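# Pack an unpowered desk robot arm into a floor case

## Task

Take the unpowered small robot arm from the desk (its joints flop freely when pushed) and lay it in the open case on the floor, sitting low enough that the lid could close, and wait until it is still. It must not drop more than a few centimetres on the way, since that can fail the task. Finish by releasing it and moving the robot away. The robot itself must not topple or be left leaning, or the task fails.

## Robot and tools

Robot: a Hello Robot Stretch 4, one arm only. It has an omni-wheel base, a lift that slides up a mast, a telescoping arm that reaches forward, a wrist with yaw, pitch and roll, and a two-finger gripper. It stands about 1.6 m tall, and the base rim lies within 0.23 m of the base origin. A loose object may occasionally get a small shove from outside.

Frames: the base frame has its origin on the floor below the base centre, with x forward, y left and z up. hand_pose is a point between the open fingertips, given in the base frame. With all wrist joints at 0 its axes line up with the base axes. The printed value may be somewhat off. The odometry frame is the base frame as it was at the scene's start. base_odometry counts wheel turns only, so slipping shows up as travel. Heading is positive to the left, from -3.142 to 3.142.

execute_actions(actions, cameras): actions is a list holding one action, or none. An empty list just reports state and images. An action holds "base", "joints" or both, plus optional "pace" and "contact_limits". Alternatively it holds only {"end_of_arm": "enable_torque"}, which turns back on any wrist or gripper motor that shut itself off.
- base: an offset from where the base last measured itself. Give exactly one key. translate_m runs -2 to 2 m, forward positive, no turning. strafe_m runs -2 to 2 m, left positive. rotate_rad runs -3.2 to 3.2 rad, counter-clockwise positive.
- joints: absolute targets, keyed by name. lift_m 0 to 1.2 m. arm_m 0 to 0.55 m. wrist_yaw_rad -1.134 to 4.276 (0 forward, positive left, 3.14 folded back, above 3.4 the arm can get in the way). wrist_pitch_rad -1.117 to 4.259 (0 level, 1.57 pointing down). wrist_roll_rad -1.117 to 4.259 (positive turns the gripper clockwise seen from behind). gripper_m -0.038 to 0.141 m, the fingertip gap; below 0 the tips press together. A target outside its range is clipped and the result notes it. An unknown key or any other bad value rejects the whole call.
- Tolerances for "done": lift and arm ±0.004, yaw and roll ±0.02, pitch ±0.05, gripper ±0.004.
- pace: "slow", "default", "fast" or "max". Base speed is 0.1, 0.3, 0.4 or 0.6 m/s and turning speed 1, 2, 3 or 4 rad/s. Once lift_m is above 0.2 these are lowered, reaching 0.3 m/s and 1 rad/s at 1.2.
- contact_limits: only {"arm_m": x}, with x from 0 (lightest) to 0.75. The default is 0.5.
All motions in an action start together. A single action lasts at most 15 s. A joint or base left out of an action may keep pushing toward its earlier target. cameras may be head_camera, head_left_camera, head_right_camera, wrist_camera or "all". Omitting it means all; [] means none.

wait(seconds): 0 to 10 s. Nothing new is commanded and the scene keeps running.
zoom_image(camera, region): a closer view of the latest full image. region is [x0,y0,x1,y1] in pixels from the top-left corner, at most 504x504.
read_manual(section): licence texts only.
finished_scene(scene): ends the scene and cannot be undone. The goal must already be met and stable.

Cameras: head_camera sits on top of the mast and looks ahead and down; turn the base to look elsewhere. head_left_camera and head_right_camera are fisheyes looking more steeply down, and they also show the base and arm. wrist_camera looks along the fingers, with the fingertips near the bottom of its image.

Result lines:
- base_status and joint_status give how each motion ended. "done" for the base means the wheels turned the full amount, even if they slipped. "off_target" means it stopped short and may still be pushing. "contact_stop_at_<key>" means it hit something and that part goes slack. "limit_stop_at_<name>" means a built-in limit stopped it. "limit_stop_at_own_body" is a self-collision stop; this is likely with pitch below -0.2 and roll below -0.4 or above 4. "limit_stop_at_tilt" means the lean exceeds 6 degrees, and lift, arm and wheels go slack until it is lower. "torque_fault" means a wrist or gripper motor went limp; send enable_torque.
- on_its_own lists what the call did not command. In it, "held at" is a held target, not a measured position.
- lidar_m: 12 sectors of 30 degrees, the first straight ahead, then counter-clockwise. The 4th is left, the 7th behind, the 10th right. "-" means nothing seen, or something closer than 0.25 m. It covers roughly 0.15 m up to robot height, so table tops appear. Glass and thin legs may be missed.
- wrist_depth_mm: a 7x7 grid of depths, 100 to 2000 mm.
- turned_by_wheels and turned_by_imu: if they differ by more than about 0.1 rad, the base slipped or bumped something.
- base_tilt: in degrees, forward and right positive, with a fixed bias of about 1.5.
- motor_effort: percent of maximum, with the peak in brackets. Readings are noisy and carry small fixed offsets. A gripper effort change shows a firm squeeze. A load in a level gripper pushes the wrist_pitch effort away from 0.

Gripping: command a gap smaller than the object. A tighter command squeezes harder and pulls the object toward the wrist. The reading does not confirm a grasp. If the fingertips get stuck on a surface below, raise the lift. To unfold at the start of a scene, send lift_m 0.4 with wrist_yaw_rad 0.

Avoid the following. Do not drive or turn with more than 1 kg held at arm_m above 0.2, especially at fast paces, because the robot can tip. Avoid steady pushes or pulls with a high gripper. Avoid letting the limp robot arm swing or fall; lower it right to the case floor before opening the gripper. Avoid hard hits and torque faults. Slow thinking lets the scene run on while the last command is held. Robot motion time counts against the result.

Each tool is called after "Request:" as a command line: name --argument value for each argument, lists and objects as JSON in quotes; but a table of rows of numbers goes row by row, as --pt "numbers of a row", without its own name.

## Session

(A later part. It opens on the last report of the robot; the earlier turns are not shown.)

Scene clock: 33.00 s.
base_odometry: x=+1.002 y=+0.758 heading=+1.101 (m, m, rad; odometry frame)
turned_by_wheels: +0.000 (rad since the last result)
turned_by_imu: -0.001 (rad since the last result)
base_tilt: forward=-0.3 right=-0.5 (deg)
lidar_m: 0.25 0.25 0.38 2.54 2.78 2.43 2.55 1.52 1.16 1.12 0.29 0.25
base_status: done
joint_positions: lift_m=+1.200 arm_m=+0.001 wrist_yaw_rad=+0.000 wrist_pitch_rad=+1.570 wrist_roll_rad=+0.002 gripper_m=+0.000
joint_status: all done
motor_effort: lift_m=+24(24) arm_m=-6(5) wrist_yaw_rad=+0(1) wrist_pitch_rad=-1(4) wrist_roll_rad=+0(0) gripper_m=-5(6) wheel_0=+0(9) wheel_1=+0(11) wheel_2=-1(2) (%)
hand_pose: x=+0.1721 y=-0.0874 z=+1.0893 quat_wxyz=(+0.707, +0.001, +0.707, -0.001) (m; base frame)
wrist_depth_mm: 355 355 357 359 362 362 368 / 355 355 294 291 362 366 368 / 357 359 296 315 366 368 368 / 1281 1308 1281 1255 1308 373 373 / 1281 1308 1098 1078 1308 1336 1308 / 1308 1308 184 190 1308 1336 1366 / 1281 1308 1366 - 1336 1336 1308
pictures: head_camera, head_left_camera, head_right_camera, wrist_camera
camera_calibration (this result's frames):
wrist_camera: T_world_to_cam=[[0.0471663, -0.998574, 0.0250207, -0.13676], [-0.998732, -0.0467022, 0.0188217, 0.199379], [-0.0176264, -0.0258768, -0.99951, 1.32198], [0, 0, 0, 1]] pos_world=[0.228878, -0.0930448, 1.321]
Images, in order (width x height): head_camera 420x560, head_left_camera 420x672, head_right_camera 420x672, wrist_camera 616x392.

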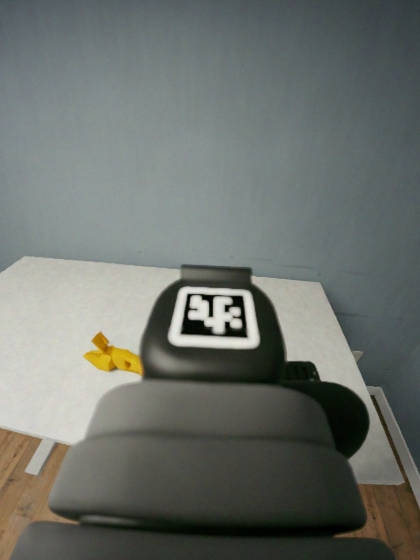

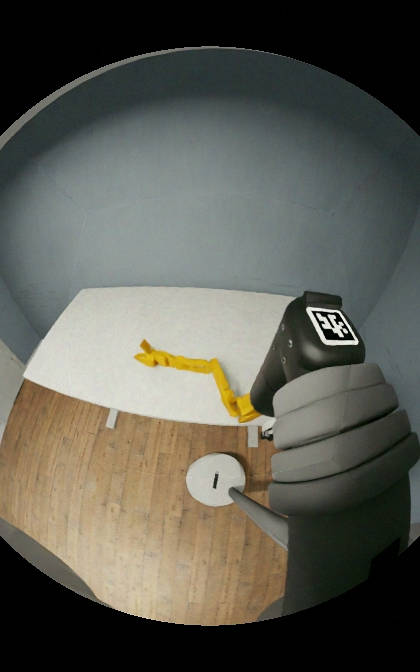

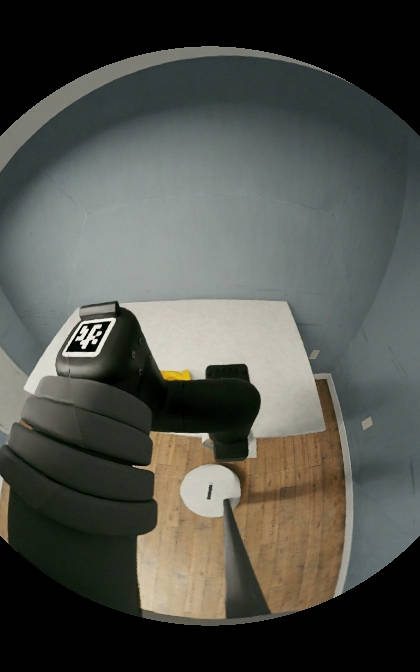

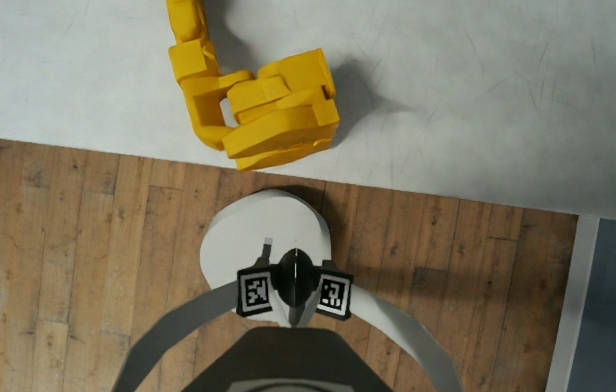

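Request:
execute_actions --actions '[{"joints":{"lift_m":1.09}}]' --cameras '[]'

Request:
execute_actions --actions '[{"joints":{"arm_m":0.27},"pace":"slow"}]'

Request:
execute_actions --actions '[{"joints":{"lift_m":1.2}}]'

Scene clock: 34.83 s.
base_odometry: x=+1.002 y=+0.758 heading=+1.101 (m, m, rad; odometry frame)
turned_by_wheels: +0.000 (rad since the last result)
turned_by_imu: -0.001 (rad since the last result)
base_tilt: forward=-0.3 right=-0.6 (deg)
lidar_m: 0.25 0.25 0.34 2.55 2.80 2.41 2.55 1.48 1.15 1.12 0.30 0.25
base_status: not commanded
joint_positions: lift_m=+1.090 arm_m=+0.001 wrist_yaw_rad=+0.000 wrist_pitch_rad=+1.570 wrist_roll_rad=+0.002 gripper_m=+0.000
joint_status: all done
motor_effort: lift_m=+13(21) arm_m=-6(6) wrist_yaw_rad=+0(0) wrist_pitch_rad=-1(1) wrist_roll_rad=+0(0) gripper_m=-6(6) wheel_0=+0(0) wheel_1=+1(1) wheel_2=-1(1) (%)
hand_pose: x=+0.1721 y=-0.0874 z=+0.9802 quat_wxyz=(+0.707, +0.001, +0.707, -0.001) (m; base frame)
wrist_depth_mm: 247 185 184 180 255 255 256 / 248 192 153 155 255 256 256 / 252 251 206 234 255 257 258 / 1182 1182 1182 1205 1205 258 259 / 1205 1182 991 991 1255 1205 1205 / 1182 1205 183 190 1205 1255 1255 / 1205 1205 1182 - 1229 1229 1255
pictures: none
No camera images: the call's "cameras" was empty. Leave "cameras" out to get every camera's image.

Scene clock: 38.83 s.
base_odometry: x=+1.002 y=+0.758 heading=+1.101 (m, m, rad; odometry frame)
turned_by_wheels: +0.000 (rad since the last result)
turned_by_imu: -0.001 (rad since the last result)
base_tilt: forward=-0.4 right=-0.4 (deg)
lidar_m: 0.25 0.25 0.35 2.56 2.77 2.45 2.56 1.48 1.15 1.12 0.32 0.25
base_status: not commanded
joint_positions: lift_m=+1.090 arm_m=+0.269 wrist_yaw_rad=+0.000 wrist_pitch_rad=+1.572 wrist_roll_rad=+0.002 gripper_m=+0.000
joint_status: all done
motor_effort: lift_m=+13(13) arm_m=+6(6) wrist_yaw_rad=+1(1) wrist_pitch_rad=-6(7) wrist_roll_rad=+0(1) gripper_m=-5(4) wheel_0=+0(0) wheel_1=+1(1) wheel_2=-1(1) (%)
hand_pose: x=+0.4395 y=-0.0874 z=+0.9802 quat_wxyz=(+0.707, +0.001, +0.707, -0.001) (m; base frame)
wrist_depth_mm: 247 247 249 252 253 253 254 / 235 249 249 252 252 255 255 / 179 250 182 251 254 256 256 / 177 187 181 179 254 258 258 / 250 185 151 254 257 259 259 / 252 254 176 192 258 259 262 / 253 255 257 - 258 260 262
pictures: head_camera, head_left_camera, head_right_camera, wrist_camera
camera_calibration (this result's frames):
wrist_camera: T_world_to_cam=[[0.0469675, -0.998585, 0.0249478, -0.146484], [-0.998712, -0.0464648, 0.0203614, 0.466998], [-0.0191733, -0.025872, -0.999481, 1.21828], [0, 0, 0, 1]] pos_world=[0.496635, -0.0930583, 1.21179]
Images, in order (width x height): head_camera 420x560, head_left_camera 420x672, head_right_camera 420x672, wrist_camera 616x392.

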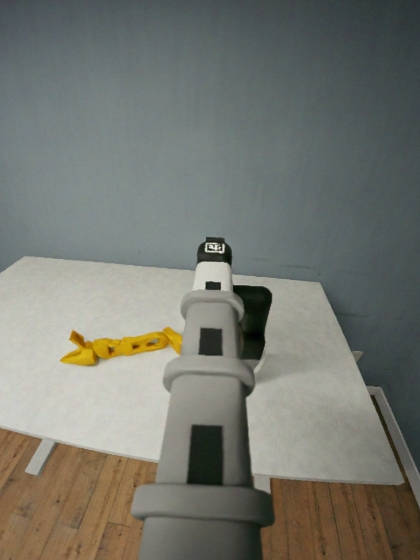

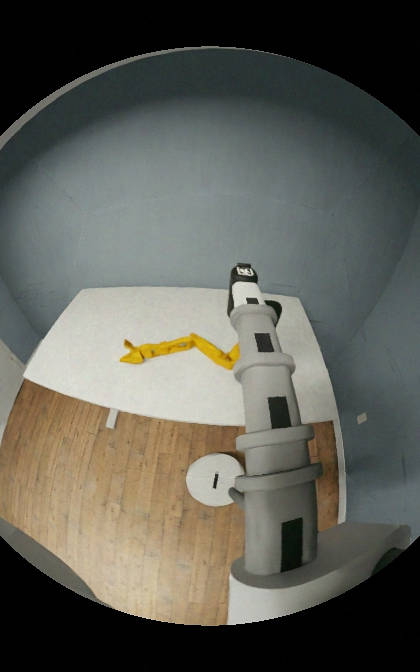

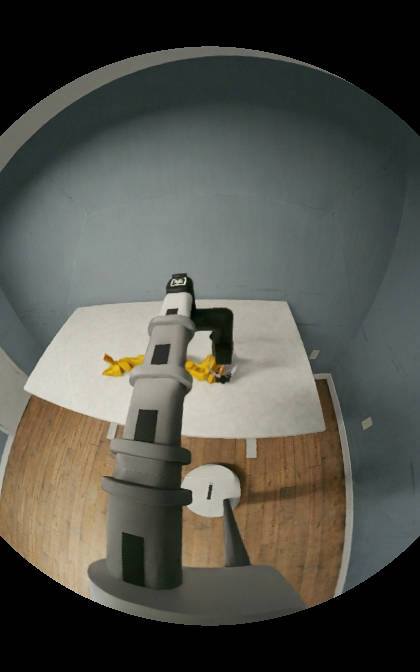

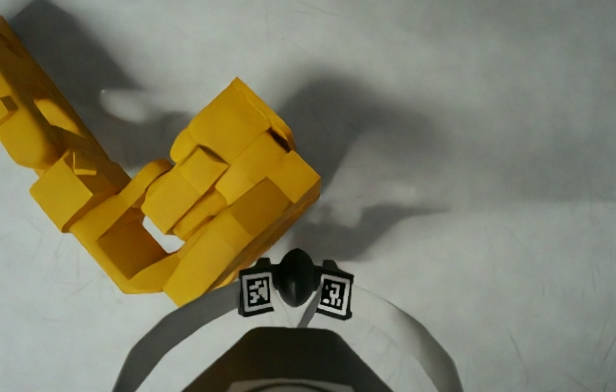

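Scene clock: 40.33 s.
base_odometry: x=+1.002 y=+0.758 heading=+1.101 (m, m, rad; odometry frame)
turned_by_wheels: +0.000 (rad since the last result)
turned_by_imu: +0.000 (rad since the last result)
base_tilt: forward=-0.5 right=-0.6 (deg)
lidar_m: 0.25 0.25 0.36 2.55 2.77 2.43 2.56 1.49 1.15 1.11 0.32 0.25
base_status: not commanded
joint_positions: lift_m=+1.200 arm_m=+0.269 wrist_yaw_rad=+0.000 wrist_pitch_rad=+1.571 wrist_roll_rad=+0.002 gripper_m=+0.000
joint_status: all done
motor_effort: lift_m=+24(23) arm_m=+6(6) wrist_yaw_rad=+0(1) wrist_pitch_rad=-1(5) wrist_roll_rad=-1(0) gripper_m=-4(6) wheel_0=+0(0) wheel_1=+1(0) wheel_2=-1(1) (%)
hand_pose: x=+0.4399 y=-0.0874 z=+1.0893 quat_wxyz=(+0.707, +0.001, +0.707, -0.001) (m; base frame)
wrist_depth_mm: 351 353 355 357 362 362 364 / 300 353 357 357 364 362 366 / 357 329 357 362 362 366 370 / 357 357 296 362 362 366 370 / 357 359 290 366 368 370 370 / 362 359 184 190 368 373 375 / 364 364 364 - 368 373 377
pictures: head_camera, head_left_camera, head_right_camera, wrist_camera
camera_calibration (this result's frames):
wrist_camera: T_world_to_cam=[[0.0470969, -0.998577, 0.0250035, -0.149343], [-0.998728, -0.0466236, 0.0191859, 0.46648], [-0.0179929, -0.0258753, -0.999503, 1.32683], [0, 0, 0, 1]] pos_world=[0.496794, -0.0930493, 1.32096]
Images, in order (width x height): head_camera 420x560, head_left_camera 420x672, head_right_camera 420x672, wrist_camera 616x392.

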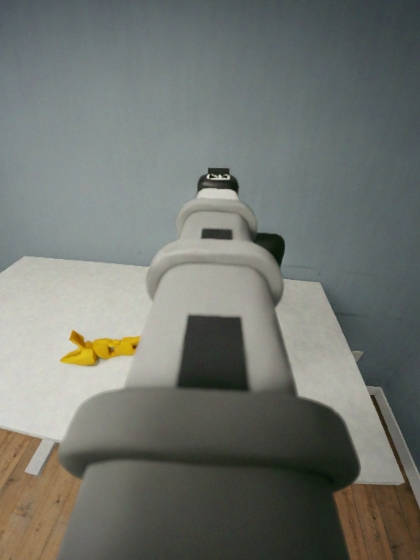

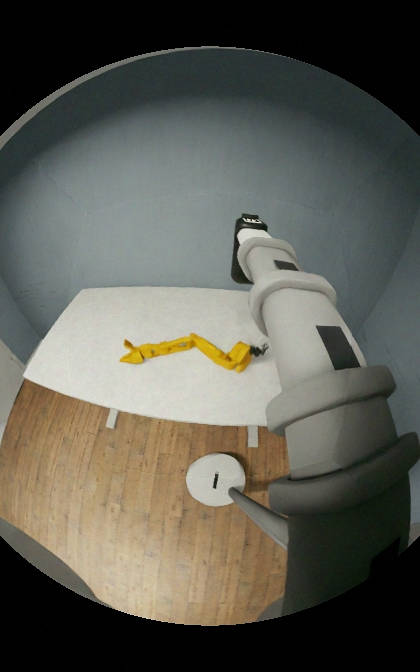

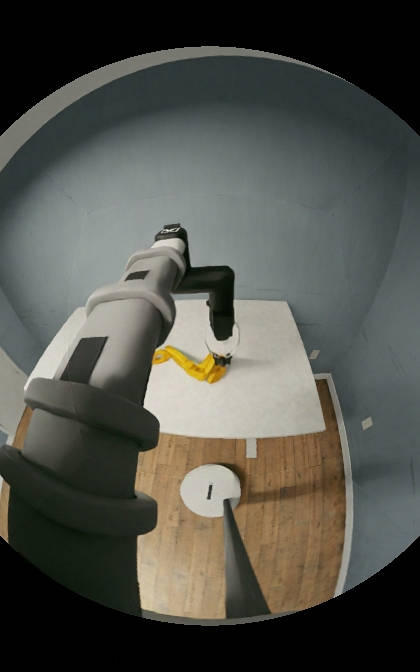

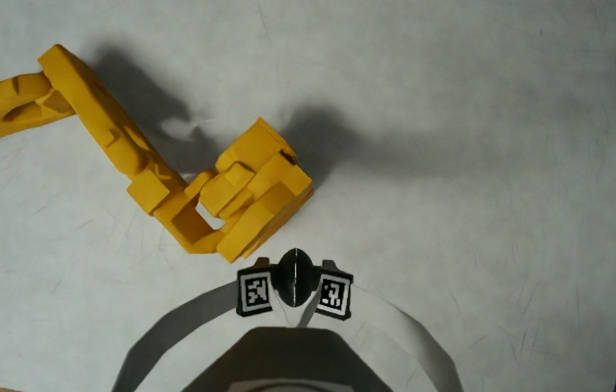

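Request:
execute_actions --actions '[{"base":{"strafe_m":0.58},"joints":{"arm_m":0.36}}]' --cameras '[]'

Request:
execute_actions --actions '[{"joints":{"lift_m":1.16}}]'

Scene clock: 44.20 s.
base_odometry: x=+0.485 y=+1.021 heading=+1.101 (m, m, rad; odometry frame)
turned_by_wheels: +0.000 (rad since the last result)
turned_by_imu: -0.003 (rad since the last result)
base_tilt: forward=-0.3 right=-0.6 (deg)
lidar_m: 0.25 0.29 0.44 1.97 2.14 3.16 2.30 2.24 1.75 0.88 0.38 0.26
base_status: done
joint_positions: lift_m=+1.200 arm_m=+0.359 wrist_yaw_rad=+0.000 wrist_pitch_rad=+1.570 wrist_roll_rad=+0.002 gripper_m=+0.000
joint_status: all done
motor_effort: lift_m=+24(25) arm_m=+5(6) wrist_yaw_rad=+0(0) wrist_pitch_rad=+0(3) wrist_roll_rad=+0(1) gripper_m=-6(4) wheel_0=+0(8) wheel_1=-1(5) wheel_2=+0(0) (%)
hand_pose: x=+0.5301 y=-0.0874 z=+1.0893 quat_wxyz=(+0.707, +0.001, +0.707, -0.001) (m; base frame)
wrist_depth_mm: 351 349 357 355 359 364 362 / 353 357 357 359 362 364 364 / 353 357 357 362 359 368 366 / 355 357 362 362 366 368 368 / 357 362 364 364 364 366 317 / 359 359 183 190 263 325 375 / 362 362 366 - 368 370 375
pictures: none
No camera images: the call's "cameras" was empty. Leave "cameras" out to get every camera's image.

Scene clock: 45.20 s.
base_odometry: x=+0.485 y=+1.021 heading=+1.101 (m, m, rad; odometry frame)
turned_by_wheels: +0.000 (rad since the last result)
turned_by_imu: +0.000 (rad since the last result)
base_tilt: forward=-0.4 right=-0.6 (deg)
lidar_m: 0.25 0.28 0.43 1.98 2.14 3.14 2.30 2.26 1.74 0.87 0.35 0.26
base_status: not commanded
joint_positions: lift_m=+1.160 arm_m=+0.359 wrist_yaw_rad=+0.000 wrist_pitch_rad=+1.570 wrist_roll_rad=+0.002 gripper_m=+0.000
joint_status: all done
motor_effort: lift_m=+14(19) arm_m=+5(6) wrist_yaw_rad=-1(1) wrist_pitch_rad=-2(1) wrist_roll_rad=-1(0) gripper_m=-7(8) wheel_0=+0(0) wheel_1=-1(1) wheel_2=+0(0) (%)
hand_pose: x=+0.5301 y=-0.0874 z=+1.0502 quat_wxyz=(+0.707, +0.001, +0.707, -0.001) (m; base frame)
wrist_depth_mm: 315 317 317 319 322 324 324 / 315 315 319 324 322 324 324 / 315 319 320 322 322 325 325 / 319 319 322 324 325 327 329 / 317 322 324 324 327 329 304 / 322 324 183 191 290 270 332 / 322 324 329 - 329 332 336
pictures: head_camera, head_left_camera, head_right_camera, wrist_camera
camera_calibration (this result's frames):
wrist_camera: T_world_to_cam=[[0.0474016, -0.998563, 0.0250185, -0.152786], [-0.99872, -0.0469363, 0.0188697, 0.557565], [-0.0176683, -0.0258809, -0.999509, 1.28919], [0, 0, 0, 1]] pos_world=[0.586871, -0.0930314, 1.28186]
Images, in order (width x height): head_camera 420x560, head_left_camera 420x672, head_right_camera 420x672, wrist_camera 616x392.

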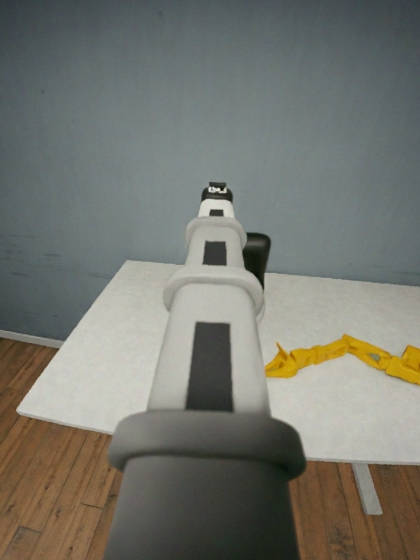

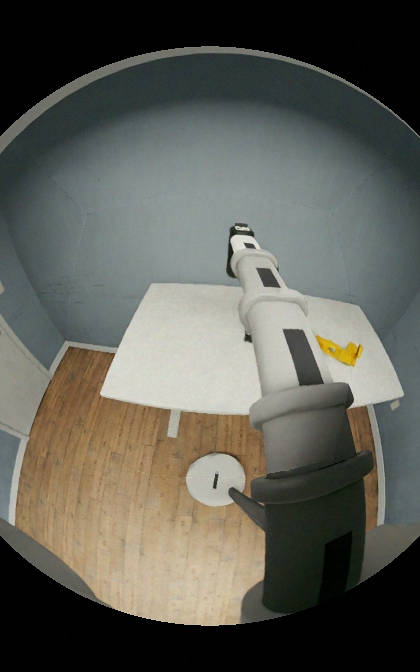

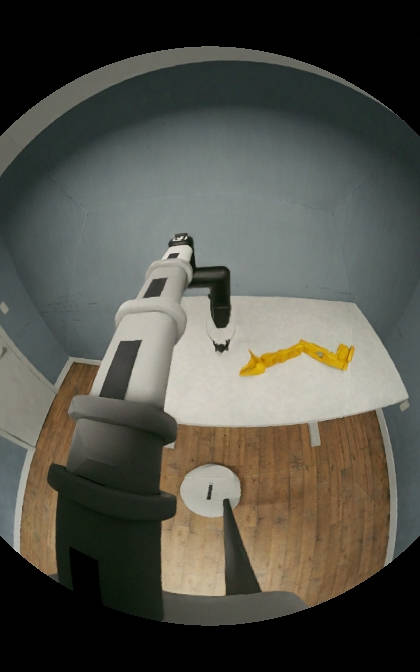

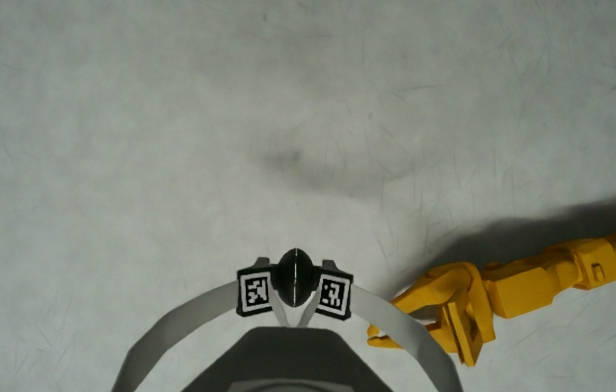

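Request:
execute_actions --actions '[{"joints":{"lift_m":1.088,"arm_m":0.325}}]' --cameras '["wrist_camera"]'

Request:
execute_actions --actions '[{"base":{"strafe_m":-0.25},"pace":"slow"}]' --cameras '["head_right_camera","wrist_camera"]'

Scene clock: 47.70 s.
base_odometry: x=+0.485 y=+1.021 heading=+1.101 (m, m, rad; odometry frame)
turned_by_wheels: +0.000 (rad since the last result)
turned_by_imu: -0.001 (rad since the last result)
base_tilt: forward=-0.5 right=-0.5 (deg)
lidar_m: 0.26 0.30 0.41 1.98 2.15 3.17 2.29 2.26 1.74 0.88 0.33 0.28
base_status: not commanded
joint_positions: lift_m=+1.088 arm_m=+0.326 wrist_yaw_rad=+0.000 wrist_pitch_rad=+1.570 wrist_roll_rad=+0.002 gripper_m=+0.000
joint_status: all done
motor_effort: lift_m=+13(17) arm_m=-6(6) wrist_yaw_rad=+0(0) wrist_pitch_rad=-1(1) wrist_roll_rad=+0(1) gripper_m=-1(6) wheel_0=+0(0) wheel_1=-1(1) wheel_2=+0(0) (%)
hand_pose: x=+0.4971 y=-0.0874 z=+0.9782 quat_wxyz=(+0.707, +0.001, +0.707, -0.001) (m; base frame)
wrist_depth_mm: 244 245 246 249 250 252 251 / 245 247 248 250 250 252 253 / 246 248 248 250 252 255 255 / 248 248 251 253 254 254 255 / 247 249 251 252 254 223 208 / 250 251 184 190 220 216 202 / 250 252 254 - 257 258 208
pictures: wrist_camera
camera_calibration (this result's frames):
wrist_camera: T_world_to_cam=[[0.0472563, -0.998569, 0.0250183, -0.14935], [-0.998726, -0.0467909, 0.0188732, 0.52598], [-0.0176755, -0.0258783, -0.999509, 1.21666], [0, 0, 0, 1]] pos_world=[0.553873, -0.0930397, 1.20987]
Images, in order (width x height): wrist_camera 616x392.

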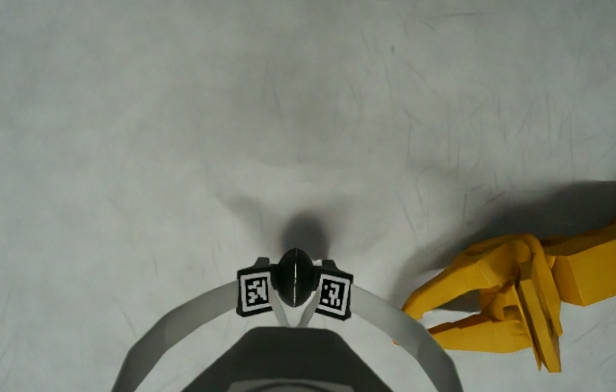

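Scene clock: 51.33 s.
base_odometry: x=+0.707 y=+0.908 heading=+1.101 (m, m, rad; odometry frame)
turned_by_wheels: +0.000 (rad since the last result)
turned_by_imu: +0.000 (rad since the last result)
base_tilt: forward=-0.3 right=-0.6 (deg)
lidar_m: 0.25 0.27 0.39 2.22 2.40 2.58 2.33 1.90 1.49 1.44 0.33 0.25
base_status: done
joint_positions: lift_m=+1.088 arm_m=+0.326 wrist_yaw_rad=+0.000 wrist_pitch_rad=+1.570 wrist_roll_rad=+0.002 gripper_m=+0.000
joint_status: not commanded
motor_effort: lift_m=+13(13) arm_m=-6(6) wrist_yaw_rad=+0(0) wrist_pitch_rad=-1(1) wrist_roll_rad=+1(0) gripper_m=-3(8) wheel_0=+4(8) wheel_1=-1(4) wheel_2=+0(1) (%)
hand_pose: x=+0.4971 y=-0.0874 z=+0.9782 quat_wxyz=(+0.707, +0.001, +0.707, -0.001) (m; base frame)
wrist_depth_mm: 244 246 247 249 250 252 253 / 244 248 249 249 251 252 253 / 246 248 250 250 253 254 255 / 248 249 250 251 253 255 256 / 249 250 253 253 232 203 195 / 251 252 184 193 165 204 259 / 251 250 254 - 213 257 260
pictures: head_right_camera, wrist_camera
camera_calibration (this result's frames):
wrist_camera: T_world_to_cam=[[0.0472057, -0.998572, 0.0250207, -0.149327], [-0.99873, -0.0467416, 0.0188221, 0.526032], [-0.0176257, -0.0258774, -0.99951, 1.21664], [0, 0, 0, 1]] pos_world=[0.553857, -0.0930425, 1.20987]
Images, in order (width x height): head_right_camera 420x672, wrist_camera 616x392.

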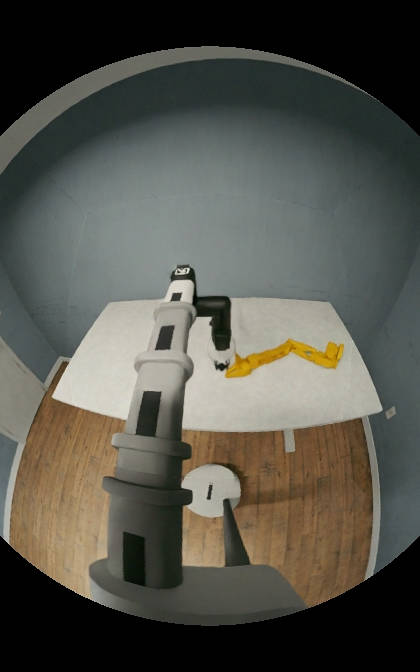

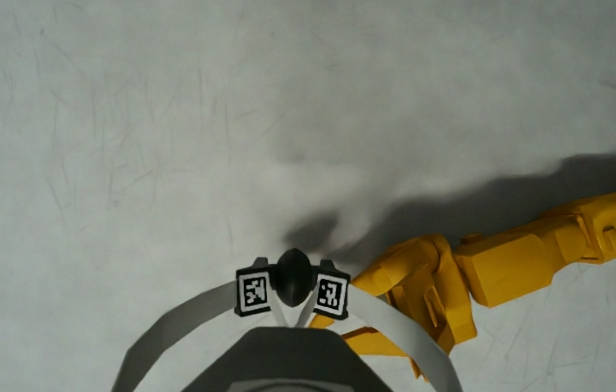

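Request:
execute_actions --actions '[{"joints":{"lift_m":1.2}}]' --cameras '[]'

Request:
execute_actions --actions '[{"base":{"strafe_m":-0.3},"joints":{"arm_m":0.27}}]' --cameras '["head_right_camera","wrist_camera"]'

Scene clock: 54.10 s.
base_odometry: x=+0.708 y=+0.908 heading=+1.101 (m, m, rad; odometry frame)
turned_by_wheels: +0.000 (rad since the last result)
turned_by_imu: -0.001 (rad since the last result)
base_tilt: forward=-0.4 right=-0.6 (deg)
lidar_m: 0.25 0.27 0.40 2.21 2.38 2.59 2.36 1.91 1.47 1.44 0.32 0.25
base_status: not commanded
joint_positions: lift_m=+1.200 arm_m=+0.326 wrist_yaw_rad=+0.000 wrist_pitch_rad=+1.570 wrist_roll_rad=+0.002 gripper_m=+0.000
joint_status: all done
motor_effort: lift_m=+24(24) arm_m=-6(6) wrist_yaw_rad=+0(0) wrist_pitch_rad=-2(1) wrist_roll_rad=-1(0) gripper_m=-4(6) wheel_0=+4(4) wheel_1=-1(1) wheel_2=+0(0) (%)
hand_pose: x=+0.4971 y=-0.0874 z=+1.0893 quat_wxyz=(+0.707, +0.001, +0.707, -0.001) (m; base frame)
wrist_depth_mm: 349 355 357 357 362 364 366 / 351 353 357 362 362 364 366 / 353 357 362 362 362 370 368 / 357 359 362 364 366 366 315 / 357 362 364 362 309 370 370 / 362 364 183 190 317 368 375 / 362 364 366 - 370 370 377
pictures: none
No camera images: the call's "cameras" was empty. Leave "cameras" out to get every camera's image.

Scene clock: 56.43 s.
base_odometry: x=+0.975 y=+0.772 heading=+1.101 (m, m, rad; odometry frame)
turned_by_wheels: +0.000 (rad since the last result)
turned_by_imu: +0.000 (rad since the last result)
base_tilt: forward=-0.4 right=-0.6 (deg)
lidar_m: 0.25 0.25 0.38 2.53 2.73 2.42 2.51 1.55 1.19 1.14 0.30 0.25
base_status: done
joint_positions: lift_m=+1.200 arm_m=+0.271 wrist_yaw_rad=+0.000 wrist_pitch_rad=+1.570 wrist_roll_rad=+0.002 gripper_m=+0.000
joint_status: all done
motor_effort: lift_m=+24(24) arm_m=-6(8) wrist_yaw_rad=+0(1) wrist_pitch_rad=-1(1) wrist_roll_rad=+0(0) gripper_m=-7(6) wheel_0=+1(9) wheel_1=+0(9) wheel_2=-1(1) (%)
hand_pose: x=+0.4421 y=-0.0874 z=+1.0893 quat_wxyz=(+0.707, +0.001, +0.707, -0.001) (m; base frame)
wrist_depth_mm: 351 353 357 355 357 364 364 / 351 353 357 306 362 366 366 / 310 304 336 362 338 366 368 / 310 359 359 362 340 304 272 / 359 362 359 362 366 329 373 / 359 362 183 190 368 370 370 / 366 364 366 - 370 375 375
pictures: head_right_camera, wrist_camera
camera_calibration (this result's frames):
wrist_camera: T_world_to_cam=[[0.0472448, -0.99857, 0.0250217, -0.14953], [-0.998728, -0.0467811, 0.0188011, 0.469056], [-0.0176037, -0.0258781, -0.99951, 1.32672], [0, 0, 0, 1]] pos_world=[0.498879, -0.0930403, 1.32099]
Images, in order (width x height): head_right_camera 420x672, wrist_camera 616x392.

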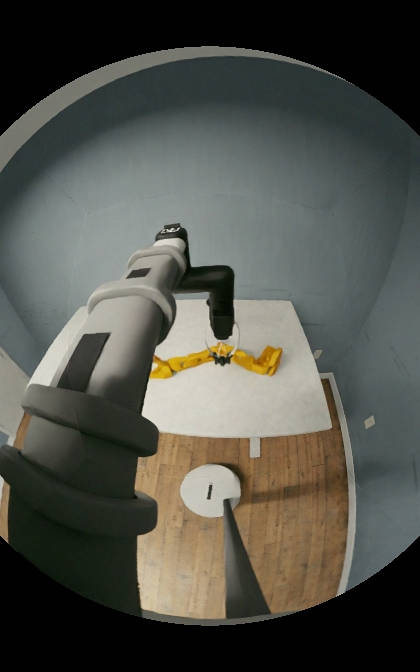

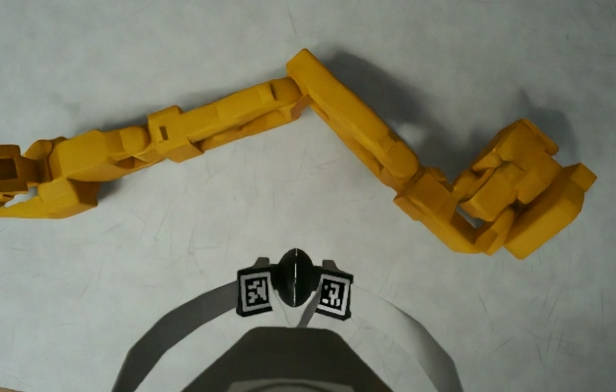

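Request:
execute_actions --actions '[{"joints":{"lift_m":1.09}}]' --cameras '[]'

Request:
execute_actions --actions '[{"joints":{"arm_m":0.55},"pace":"slow"}]' --cameras '["head_right_camera","wrist_camera"]'

Scene clock: 58.23 s.
base_odometry: x=+0.975 y=+0.772 heading=+1.101 (m, m, rad; odometry frame)
turned_by_wheels: +0.000 (rad since the last result)
turned_by_imu: -0.001 (rad since the last result)
base_tilt: forward=-0.4 right=-0.5 (deg)
lidar_m: 0.25 0.25 0.36 2.53 2.71 2.43 2.55 1.54 1.18 1.14 0.30 0.25
base_status: not commanded
joint_positions: lift_m=+1.090 arm_m=+0.271 wrist_yaw_rad=+0.000 wrist_pitch_rad=+1.570 wrist_roll_rad=+0.002 gripper_m=+0.000
joint_status: all done
motor_effort: lift_m=+13(19) arm_m=-6(6) wrist_yaw_rad=+1(0) wrist_pitch_rad=-1(2) wrist_roll_rad=+0(1) gripper_m=-8(5) wheel_0=+0(1) wheel_1=+0(0) wheel_2=-1(1) (%)
hand_pose: x=+0.4421 y=-0.0874 z=+0.9802 quat_wxyz=(+0.707, +0.001, +0.707, -0.001) (m; base frame)
wrist_depth_mm: 246 248 247 196 251 253 255 / 247 194 198 233 186 254 256 / 198 227 251 251 229 185 257 / 249 251 253 254 255 182 197 / 251 252 254 255 256 258 189 / 253 253 184 190 257 260 260 / 254 253 256 - 257 260 263
pictures: none
No camera images: the call's "cameras" was empty. Leave "cameras" out to get every camera's image.

Scene clock: 62.30 s.
base_odometry: x=+0.975 y=+0.772 heading=+1.101 (m, m, rad; odometry frame)
turned_by_wheels: +0.000 (rad since the last result)
turned_by_imu: -0.001 (rad since the last result)
base_tilt: forward=-0.4 right=-0.4 (deg)
lidar_m: 0.25 0.25 0.36 2.52 2.71 2.43 2.54 1.51 1.20 1.15 0.29 0.25
base_status: not commanded
joint_positions: lift_m=+1.090 arm_m=+0.548 wrist_yaw_rad=-0.001 wrist_pitch_rad=+1.572 wrist_roll_rad=+0.002 gripper_m=+0.000
joint_status: all done
joint sent to its limit — the command would take arm_m past its upper limit, so that joint was sent only as far as its limit.
motor_effort: lift_m=+13(13) arm_m=+6(7) wrist_yaw_rad=+1(3) wrist_pitch_rad=-7(12) wrist_roll_rad=+0(0) gripper_m=-4(7) wheel_0=+1(0) wheel_1=+0(0) wheel_2=-1(1) (%)
hand_pose: x=+0.7183 y=-0.0874 z=+0.9802 quat_wxyz=(+0.707, +0.001, +0.708, -0.001) (m; base frame)
wrist_depth_mm: 245 245 248 249 251 251 254 / 247 247 249 251 253 253 255 / 246 249 250 253 253 255 256 / 249 252 251 201 254 257 257 / 250 251 193 199 256 256 257 / 196 197 184 191 185 258 235 / 253 254 255 - 257 187 199
pictures: head_right_camera, wrist_camera
camera_calibration (this result's frames):
wrist_camera: T_world_to_cam=[[0.0467829, -0.998594, 0.0249211, -0.159418], [-0.99871, -0.0462661, 0.0209242, 0.744864], [-0.0197418, -0.0258678, -0.99947, 1.22402], [0, 0, 0, 1]] pos_world=[0.775525, -0.0930696, 1.21176]
Images, in order (width x height): head_right_camera 420x672, wrist_camera 616x392.

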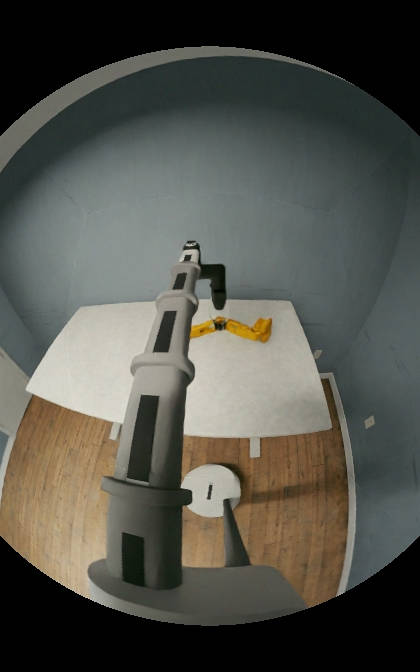

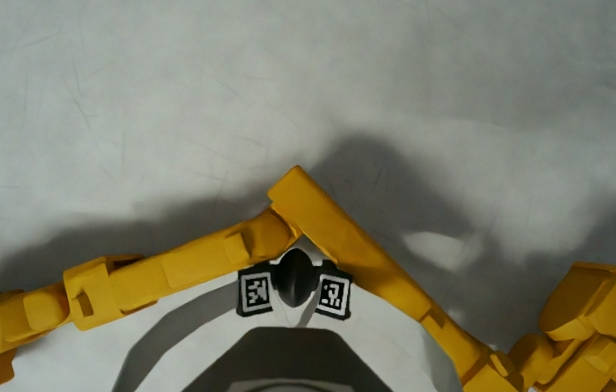

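Request:
execute_actions --actions '[{"joints":{"arm_m":0.53,"lift_m":1.2}}]' --cameras '[]'

Request:
execute_actions --actions '[{"base":{"strafe_m":-0.1},"joints":{"arm_m":0.48,"wrist_yaw_rad":0.87,"gripper_m":0.1}}]' --cameras '["head_right_camera","wrist_camera"]'

Scene clock: 65.43 s.
base_odometry: x=+0.975 y=+0.772 heading=+1.101 (m, m, rad; odometry frame)
turned_by_wheels: +0.000 (rad since the last result)
turned_by_imu: -0.001 (rad since the last result)
base_tilt: forward=-0.5 right=-0.5 (deg)
lidar_m: 0.25 0.25 0.36 2.52 2.74 2.46 2.48 1.52 1.18 1.14 0.31 0.25
base_status: not commanded
joint_positions: lift_m=+1.200 arm_m=+0.531 wrist_yaw_rad=+0.000 wrist_pitch_rad=+1.571 wrist_roll_rad=+0.002 gripper_m=+0.000
joint_status: all done
motor_effort: lift_m=+24(25) arm_m=-6(4) wrist_yaw_rad=+0(2) wrist_pitch_rad=-1(7) wrist_roll_rad=+0(0) gripper_m=-8(3) wheel_0=+0(0) wheel_1=+0(0) wheel_2=-1(1) (%)
hand_pose: x=+0.7020 y=-0.0874 z=+1.0893 quat_wxyz=(+0.707, +0.001, +0.707, -0.001) (m; base frame)
wrist_depth_mm: 351 355 353 357 359 359 362 / 351 351 355 357 359 362 364 / 355 357 357 357 362 366 366 / 357 357 362 309 366 366 368 / 309 306 364 364 366 314 370 / 310 359 184 190 291 304 271 / 359 364 368 - 364 375 373
pictures: none
No camera images: the call's "cameras" was empty. Leave "cameras" out to get every camera's image.

Scene clock: 67.23 s.
base_odometry: x=+1.064 y=+0.727 heading=+1.101 (m, m, rad; odometry frame)
turned_by_wheels: +0.000 (rad since the last result)
turned_by_imu: -0.001 (rad since the last result)
base_tilt: forward=-0.4 right=-0.4 (deg)
lidar_m: 0.25 0.25 0.36 2.63 2.83 2.45 2.58 1.43 1.06 1.05 0.30 0.25
base_status: done
joint_positions: lift_m=+1.200 arm_m=+0.481 wrist_yaw_rad=+0.870 wrist_pitch_rad=+1.570 wrist_roll_rad=+0.002 gripper_m=+0.100
joint_status: all done
motor_effort: lift_m=+24(24) arm_m=-6(6) wrist_yaw_rad=+0(0) wrist_pitch_rad=-2(2) wrist_roll_rad=+1(1) gripper_m=-2(5) wheel_0=-2(8) wheel_1=+1(5) wheel_2=-1(1) (%)
hand_pose: x=+0.7188 y=-0.0563 z=+1.0893 quat_wxyz=(+0.642, -0.297, +0.641, +0.297) (m; base frame)
wrist_depth_mm: 298 353 355 355 359 359 336 / 353 306 357 357 359 364 373 / 355 362 329 359 362 366 375 / 355 359 362 362 364 364 366 / 359 359 362 362 364 366 370 / 359 362 364 294 203 373 368 / 362 362 366 - 366 373 373
pictures: head_right_camera, wrist_camera
camera_calibration (this result's frames):
wrist_camera: T_world_to_cam=[[0.793614, -0.607907, 0.0250112, -0.646001], [-0.608365, -0.793429, 0.019024, 0.423997], [0.00827976, -0.0303136, -0.999506, 1.31353], [0, 0, 0, 1]] pos_world=[0.759745, -0.0164792, 1.32097]
Images, in order (width x height): head_right_camera 420x672, wrist_camera 616x392.

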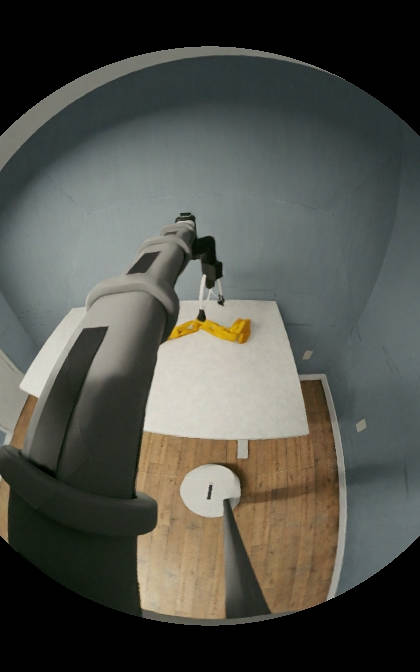

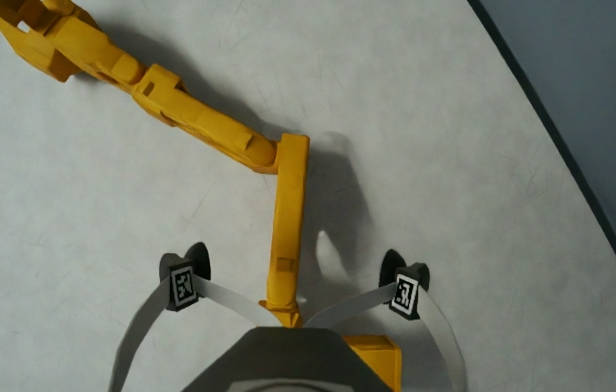

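Request:
execute_actions --actions '[{"joints":{"lift_m":1.093}}]' --cameras '["wrist_camera"]'

Request:
execute_actions --actions '[{"joints":{"gripper_m":-0.025}}]' --cameras '["wrist_camera"]'

Request:
execute_actions --actions '[{"joints":{"lift_m":1.2},"pace":"slow"}]'

Scene clock: 69.10 s.
base_odometry: x=+1.064 y=+0.727 heading=+1.101 (m, m, rad; odometry frame)
turned_by_wheels: +0.000 (rad since the last result)
turned_by_imu: -0.001 (rad since the last result)
base_tilt: forward=-0.4 right=-0.6 (deg)
lidar_m: 0.25 0.25 0.36 2.62 2.84 2.44 2.63 1.42 1.09 1.04 0.31 0.25
base_status: not commanded
joint_positions: lift_m=+1.093 arm_m=+0.481 wrist_yaw_rad=+0.870 wrist_pitch_rad=+1.570 wrist_roll_rad=+0.002 gripper_m=+0.100
joint_status: all done
motor_effort: lift_m=+14(24) arm_m=-6(6) wrist_yaw_rad=-1(0) wrist_pitch_rad=-1(3) wrist_roll_rad=+0(0) gripper_m=-3(1) wheel_0=-2(2) wheel_1=+0(1) wheel_2=-1(1) (%)
hand_pose: x=+0.7188 y=-0.0563 z=+0.9832 quat_wxyz=(+0.642, -0.297, +0.641, +0.297) (m; base frame)
wrist_depth_mm: 195 250 252 254 254 254 256 / 250 195 252 253 254 256 257 / 252 253 201 205 256 257 258 / 252 253 255 200 257 259 260 / 252 254 255 257 259 259 262 / 254 256 256 185 202 262 262 / 254 256 259 - 259 262 263
pictures: wrist_camera
camera_calibration (this result's frames):
wrist_camera: T_world_to_cam=[[0.793614, -0.607907, 0.0250112, -0.643344], [-0.608365, -0.793429, 0.0190238, 0.426014], [0.00827991, -0.0303134, -0.999506, 1.20746], [0, 0, 0, 1]] pos_world=[0.759741, -0.0164792, 1.21485]
Images, in order (width x height): wrist_camera 616x392.

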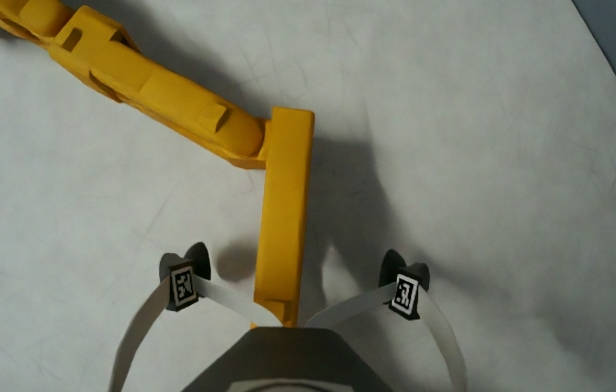

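Scene clock: 71.07 s.
base_odometry: x=+1.064 y=+0.727 heading=+1.101 (m, m, rad; odometry frame)
turned_by_wheels: +0.000 (rad since the last result)
turned_by_imu: -0.001 (rad since the last result)
base_tilt: forward=-0.4 right=-0.6 (deg)
lidar_m: 0.25 0.25 0.35 2.62 2.81 2.47 2.59 1.42 1.08 1.06 0.31 0.25
base_status: not commanded
joint_positions: lift_m=+1.093 arm_m=+0.481 wrist_yaw_rad=+0.870 wrist_pitch_rad=+1.570 wrist_roll_rad=+0.002 gripper_m=-0.024
joint_status: all done
motor_effort: lift_m=+15(15) arm_m=-5(6) wrist_yaw_rad=+1(0) wrist_pitch_rad=-1(2) wrist_roll_rad=+1(0) gripper_m=-23(14) wheel_0=-2(2) wheel_1=+1(1) wheel_2=-1(1) (%)
hand_pose: x=+0.7188 y=-0.0562 z=+0.9831 quat_wxyz=(+0.642, -0.297, +0.641, +0.297) (m; base frame)
wrist_depth_mm: 190 234 250 251 252 254 253 / 249 189 250 253 253 255 255 / 250 251 191 191 254 256 257 / 251 253 253 187 255 256 257 / 252 254 255 180 256 258 259 / 253 254 186 176 181 258 260 / 253 254 256 - 258 260 262
pictures: wrist_camera
camera_calibration (this result's frames):
wrist_camera: T_world_to_cam=[[0.793605, -0.607919, 0.0250373, -0.64333], [-0.608373, -0.793436, 0.0184723, 0.426693], [0.00863584, -0.0298917, -0.999516, 1.20713], [0, 0, 0, 1]] pos_world=[0.759713, -0.0164553, 1.21477]
Images, in order (width x height): wrist_camera 616x392.

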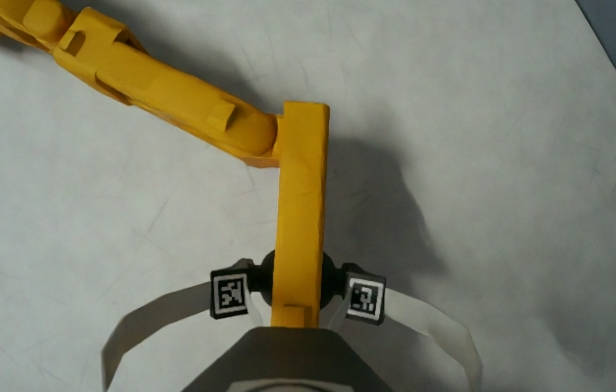

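Scene clock: 72.80 s.
base_odometry: x=+1.064 y=+0.727 heading=+1.101 (m, m, rad; odometry frame)
turned_by_wheels: +0.000 (rad since the last result)
turned_by_imu: -0.001 (rad since the last result)
base_tilt: forward=-0.4 right=-0.5 (deg)
lidar_m: 0.25 0.25 0.33 2.62 2.83 2.44 2.62 1.42 1.08 1.05 0.31 0.25
base_status: not commanded
joint_positions: lift_m=+1.199 arm_m=+0.481 wrist_yaw_rad=+0.870 wrist_pitch_rad=+1.570 wrist_roll_rad=+0.002 gripper_m=-0.024
joint_status: all done
motor_effort: lift_m=+26(26) arm_m=-5(5) wrist_yaw_rad=+0(0) wrist_pitch_rad=-1(0) wrist_roll_rad=+0(1) gripper_m=-24(23) wheel_0=-1(1) wheel_1=+1(1) wheel_2=-1(1) (%)
hand_pose: x=+0.7188 y=-0.0562 z=+1.0891 quat_wxyz=(+0.642, -0.297, +0.641, +0.297) (m; base frame)
wrist_depth_mm: 291 353 355 353 357 359 338 / 314 266 355 357 359 359 368 / 353 355 240 221 362 362 364 / 357 355 359 222 364 366 364 / 357 359 362 192 364 364 368 / 359 359 181 175 181 364 370 / 362 364 364 - 366 368 370
pictures: head_camera, head_left_camera, head_right_camera, wrist_camera
camera_calibration (this result's frames):
wrist_camera: T_world_to_cam=[[0.793681, -0.607819, 0.0250249, -0.646016], [-0.608275, -0.793505, 0.0187336, 0.424309], [0.00847073, -0.0300905, -0.999511, 1.31323], [0, 0, 0, 1]] pos_world=[0.759703, -0.0164538, 1.3208]
Images, in order (width x height): head_camera 420x560, head_left_camera 420x672, head_right_camera 420x672, wrist_camera 616x392.

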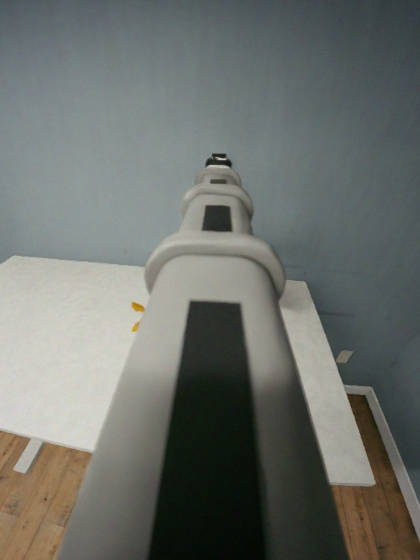

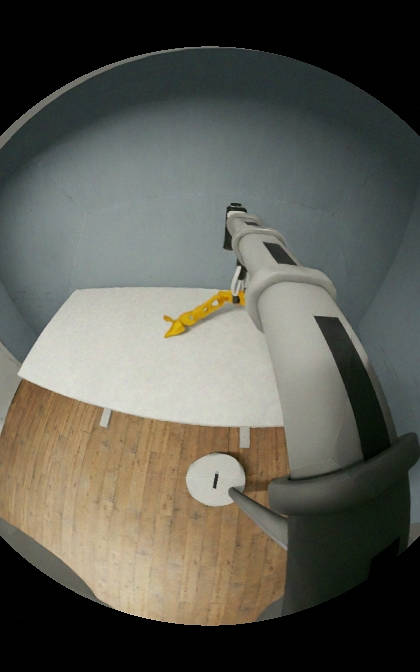

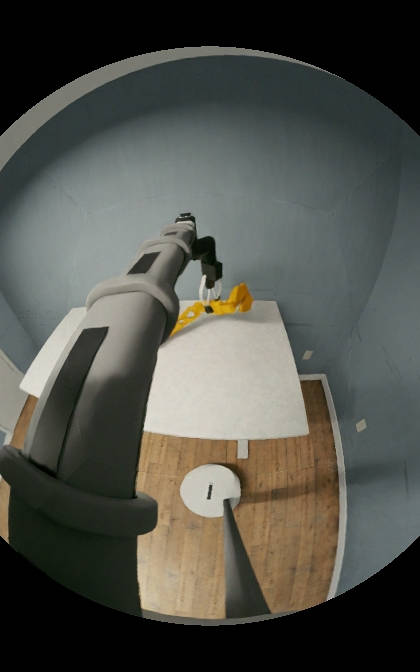

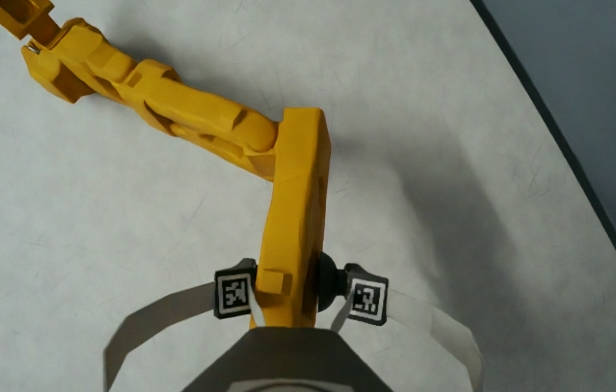

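Request:
execute_actions --actions '[{"joints":{"wrist_pitch_rad":0.8,"arm_m":0.35,"gripper_m":-0.035},"pace":"slow"}]'

Scene clock: 75.63 s.
base_odometry: x=+1.064 y=+0.727 heading=+1.101 (m, m, rad; odometry frame)
turned_by_wheels: +0.000 (rad since the last result)
turned_by_imu: -0.001 (rad since the last result)
base_tilt: forward=-0.5 right=-0.5 (deg)
lidar_m: 0.25 0.25 0.35 2.61 2.82 2.46 2.62 1.39 1.09 1.05 0.31 0.25
base_status: not commanded
joint_positions: lift_m=+1.199 arm_m=+0.351 wrist_yaw_rad=+0.870 wrist_pitch_rad=+0.808 wrist_roll_rad=+0.001 gripper_m=-0.034
joint_status: all done
on_its_own: wrist_pitch_rad is at rest, and its effort (-24) is outside its rest range (-23 to +23)
motor_effort: lift_m=+27(26) arm_m=-6(6) wrist_yaw_rad=-1(3) wrist_pitch_rad=-24(23) wrist_roll_rad=+3(4) gripper_m=-23(24) wheel_0=-2(2) wheel_1=+0(1) wheel_2=-1(1) (%)
hand_pose: x=+0.7173 y=+0.0959 z=+1.1690 quat_wxyz=(+0.834, -0.165, +0.357, +0.387) (m; base frame)
wrist_depth_mm: 1430 891 891 699 521 407 342 / 330 750 750 741 559 430 359 / 580 304 264 609 615 462 387 / 530 539 517 226 569 500 410 / 469 477 480 207 492 496 439 / 418 413 180 175 183 449 452 / 382 377 397 - 404 389 402
pictures: head_camera, head_left_camera, head_right_camera, wrist_camera
camera_calibration (this result's frames):
wrist_camera: T_world_to_cam=[[0.774684, -0.630244, 0.0515457, -0.569526], [-0.437647, -0.59321, -0.675698, 1.21277], [0.456432, 0.500893, -0.735374, 0.716641], [0, 0, 0, 1]] pos_world=[0.644871, 0.00152779, 1.37582]
Images, in order (width x height): head_camera 420x560, head_left_camera 420x672, head_right_camera 420x672, wrist_camera 616x392.

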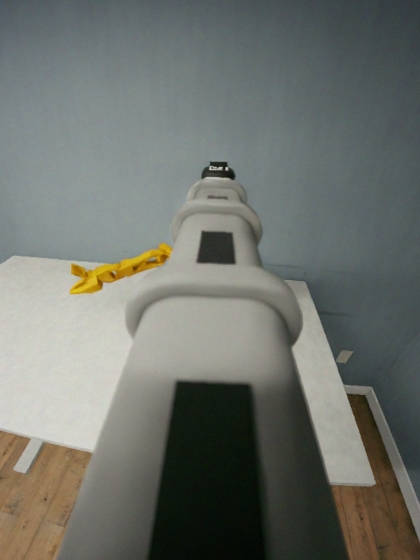

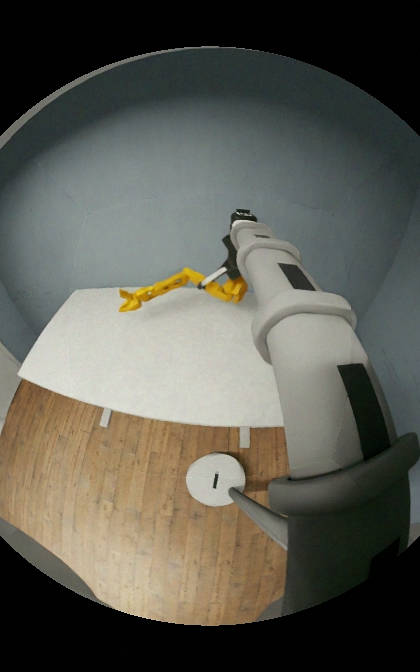

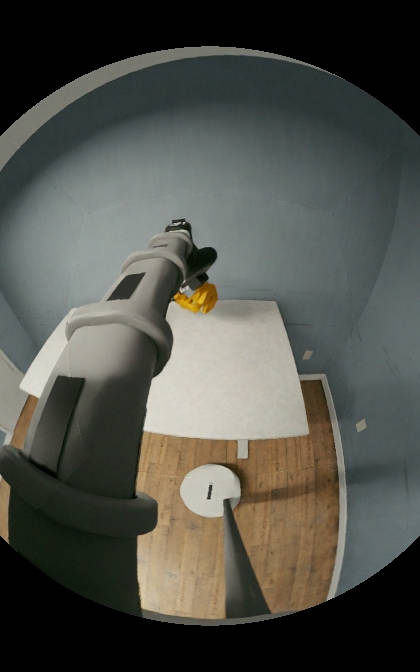

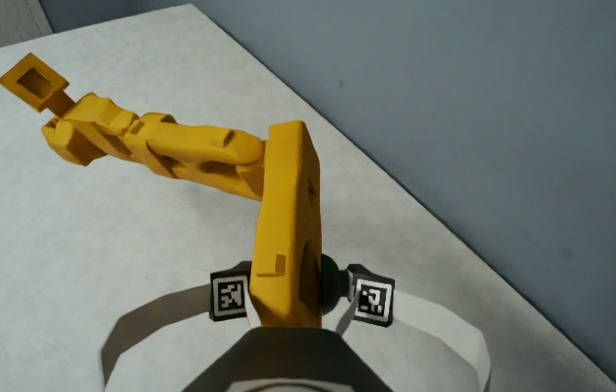

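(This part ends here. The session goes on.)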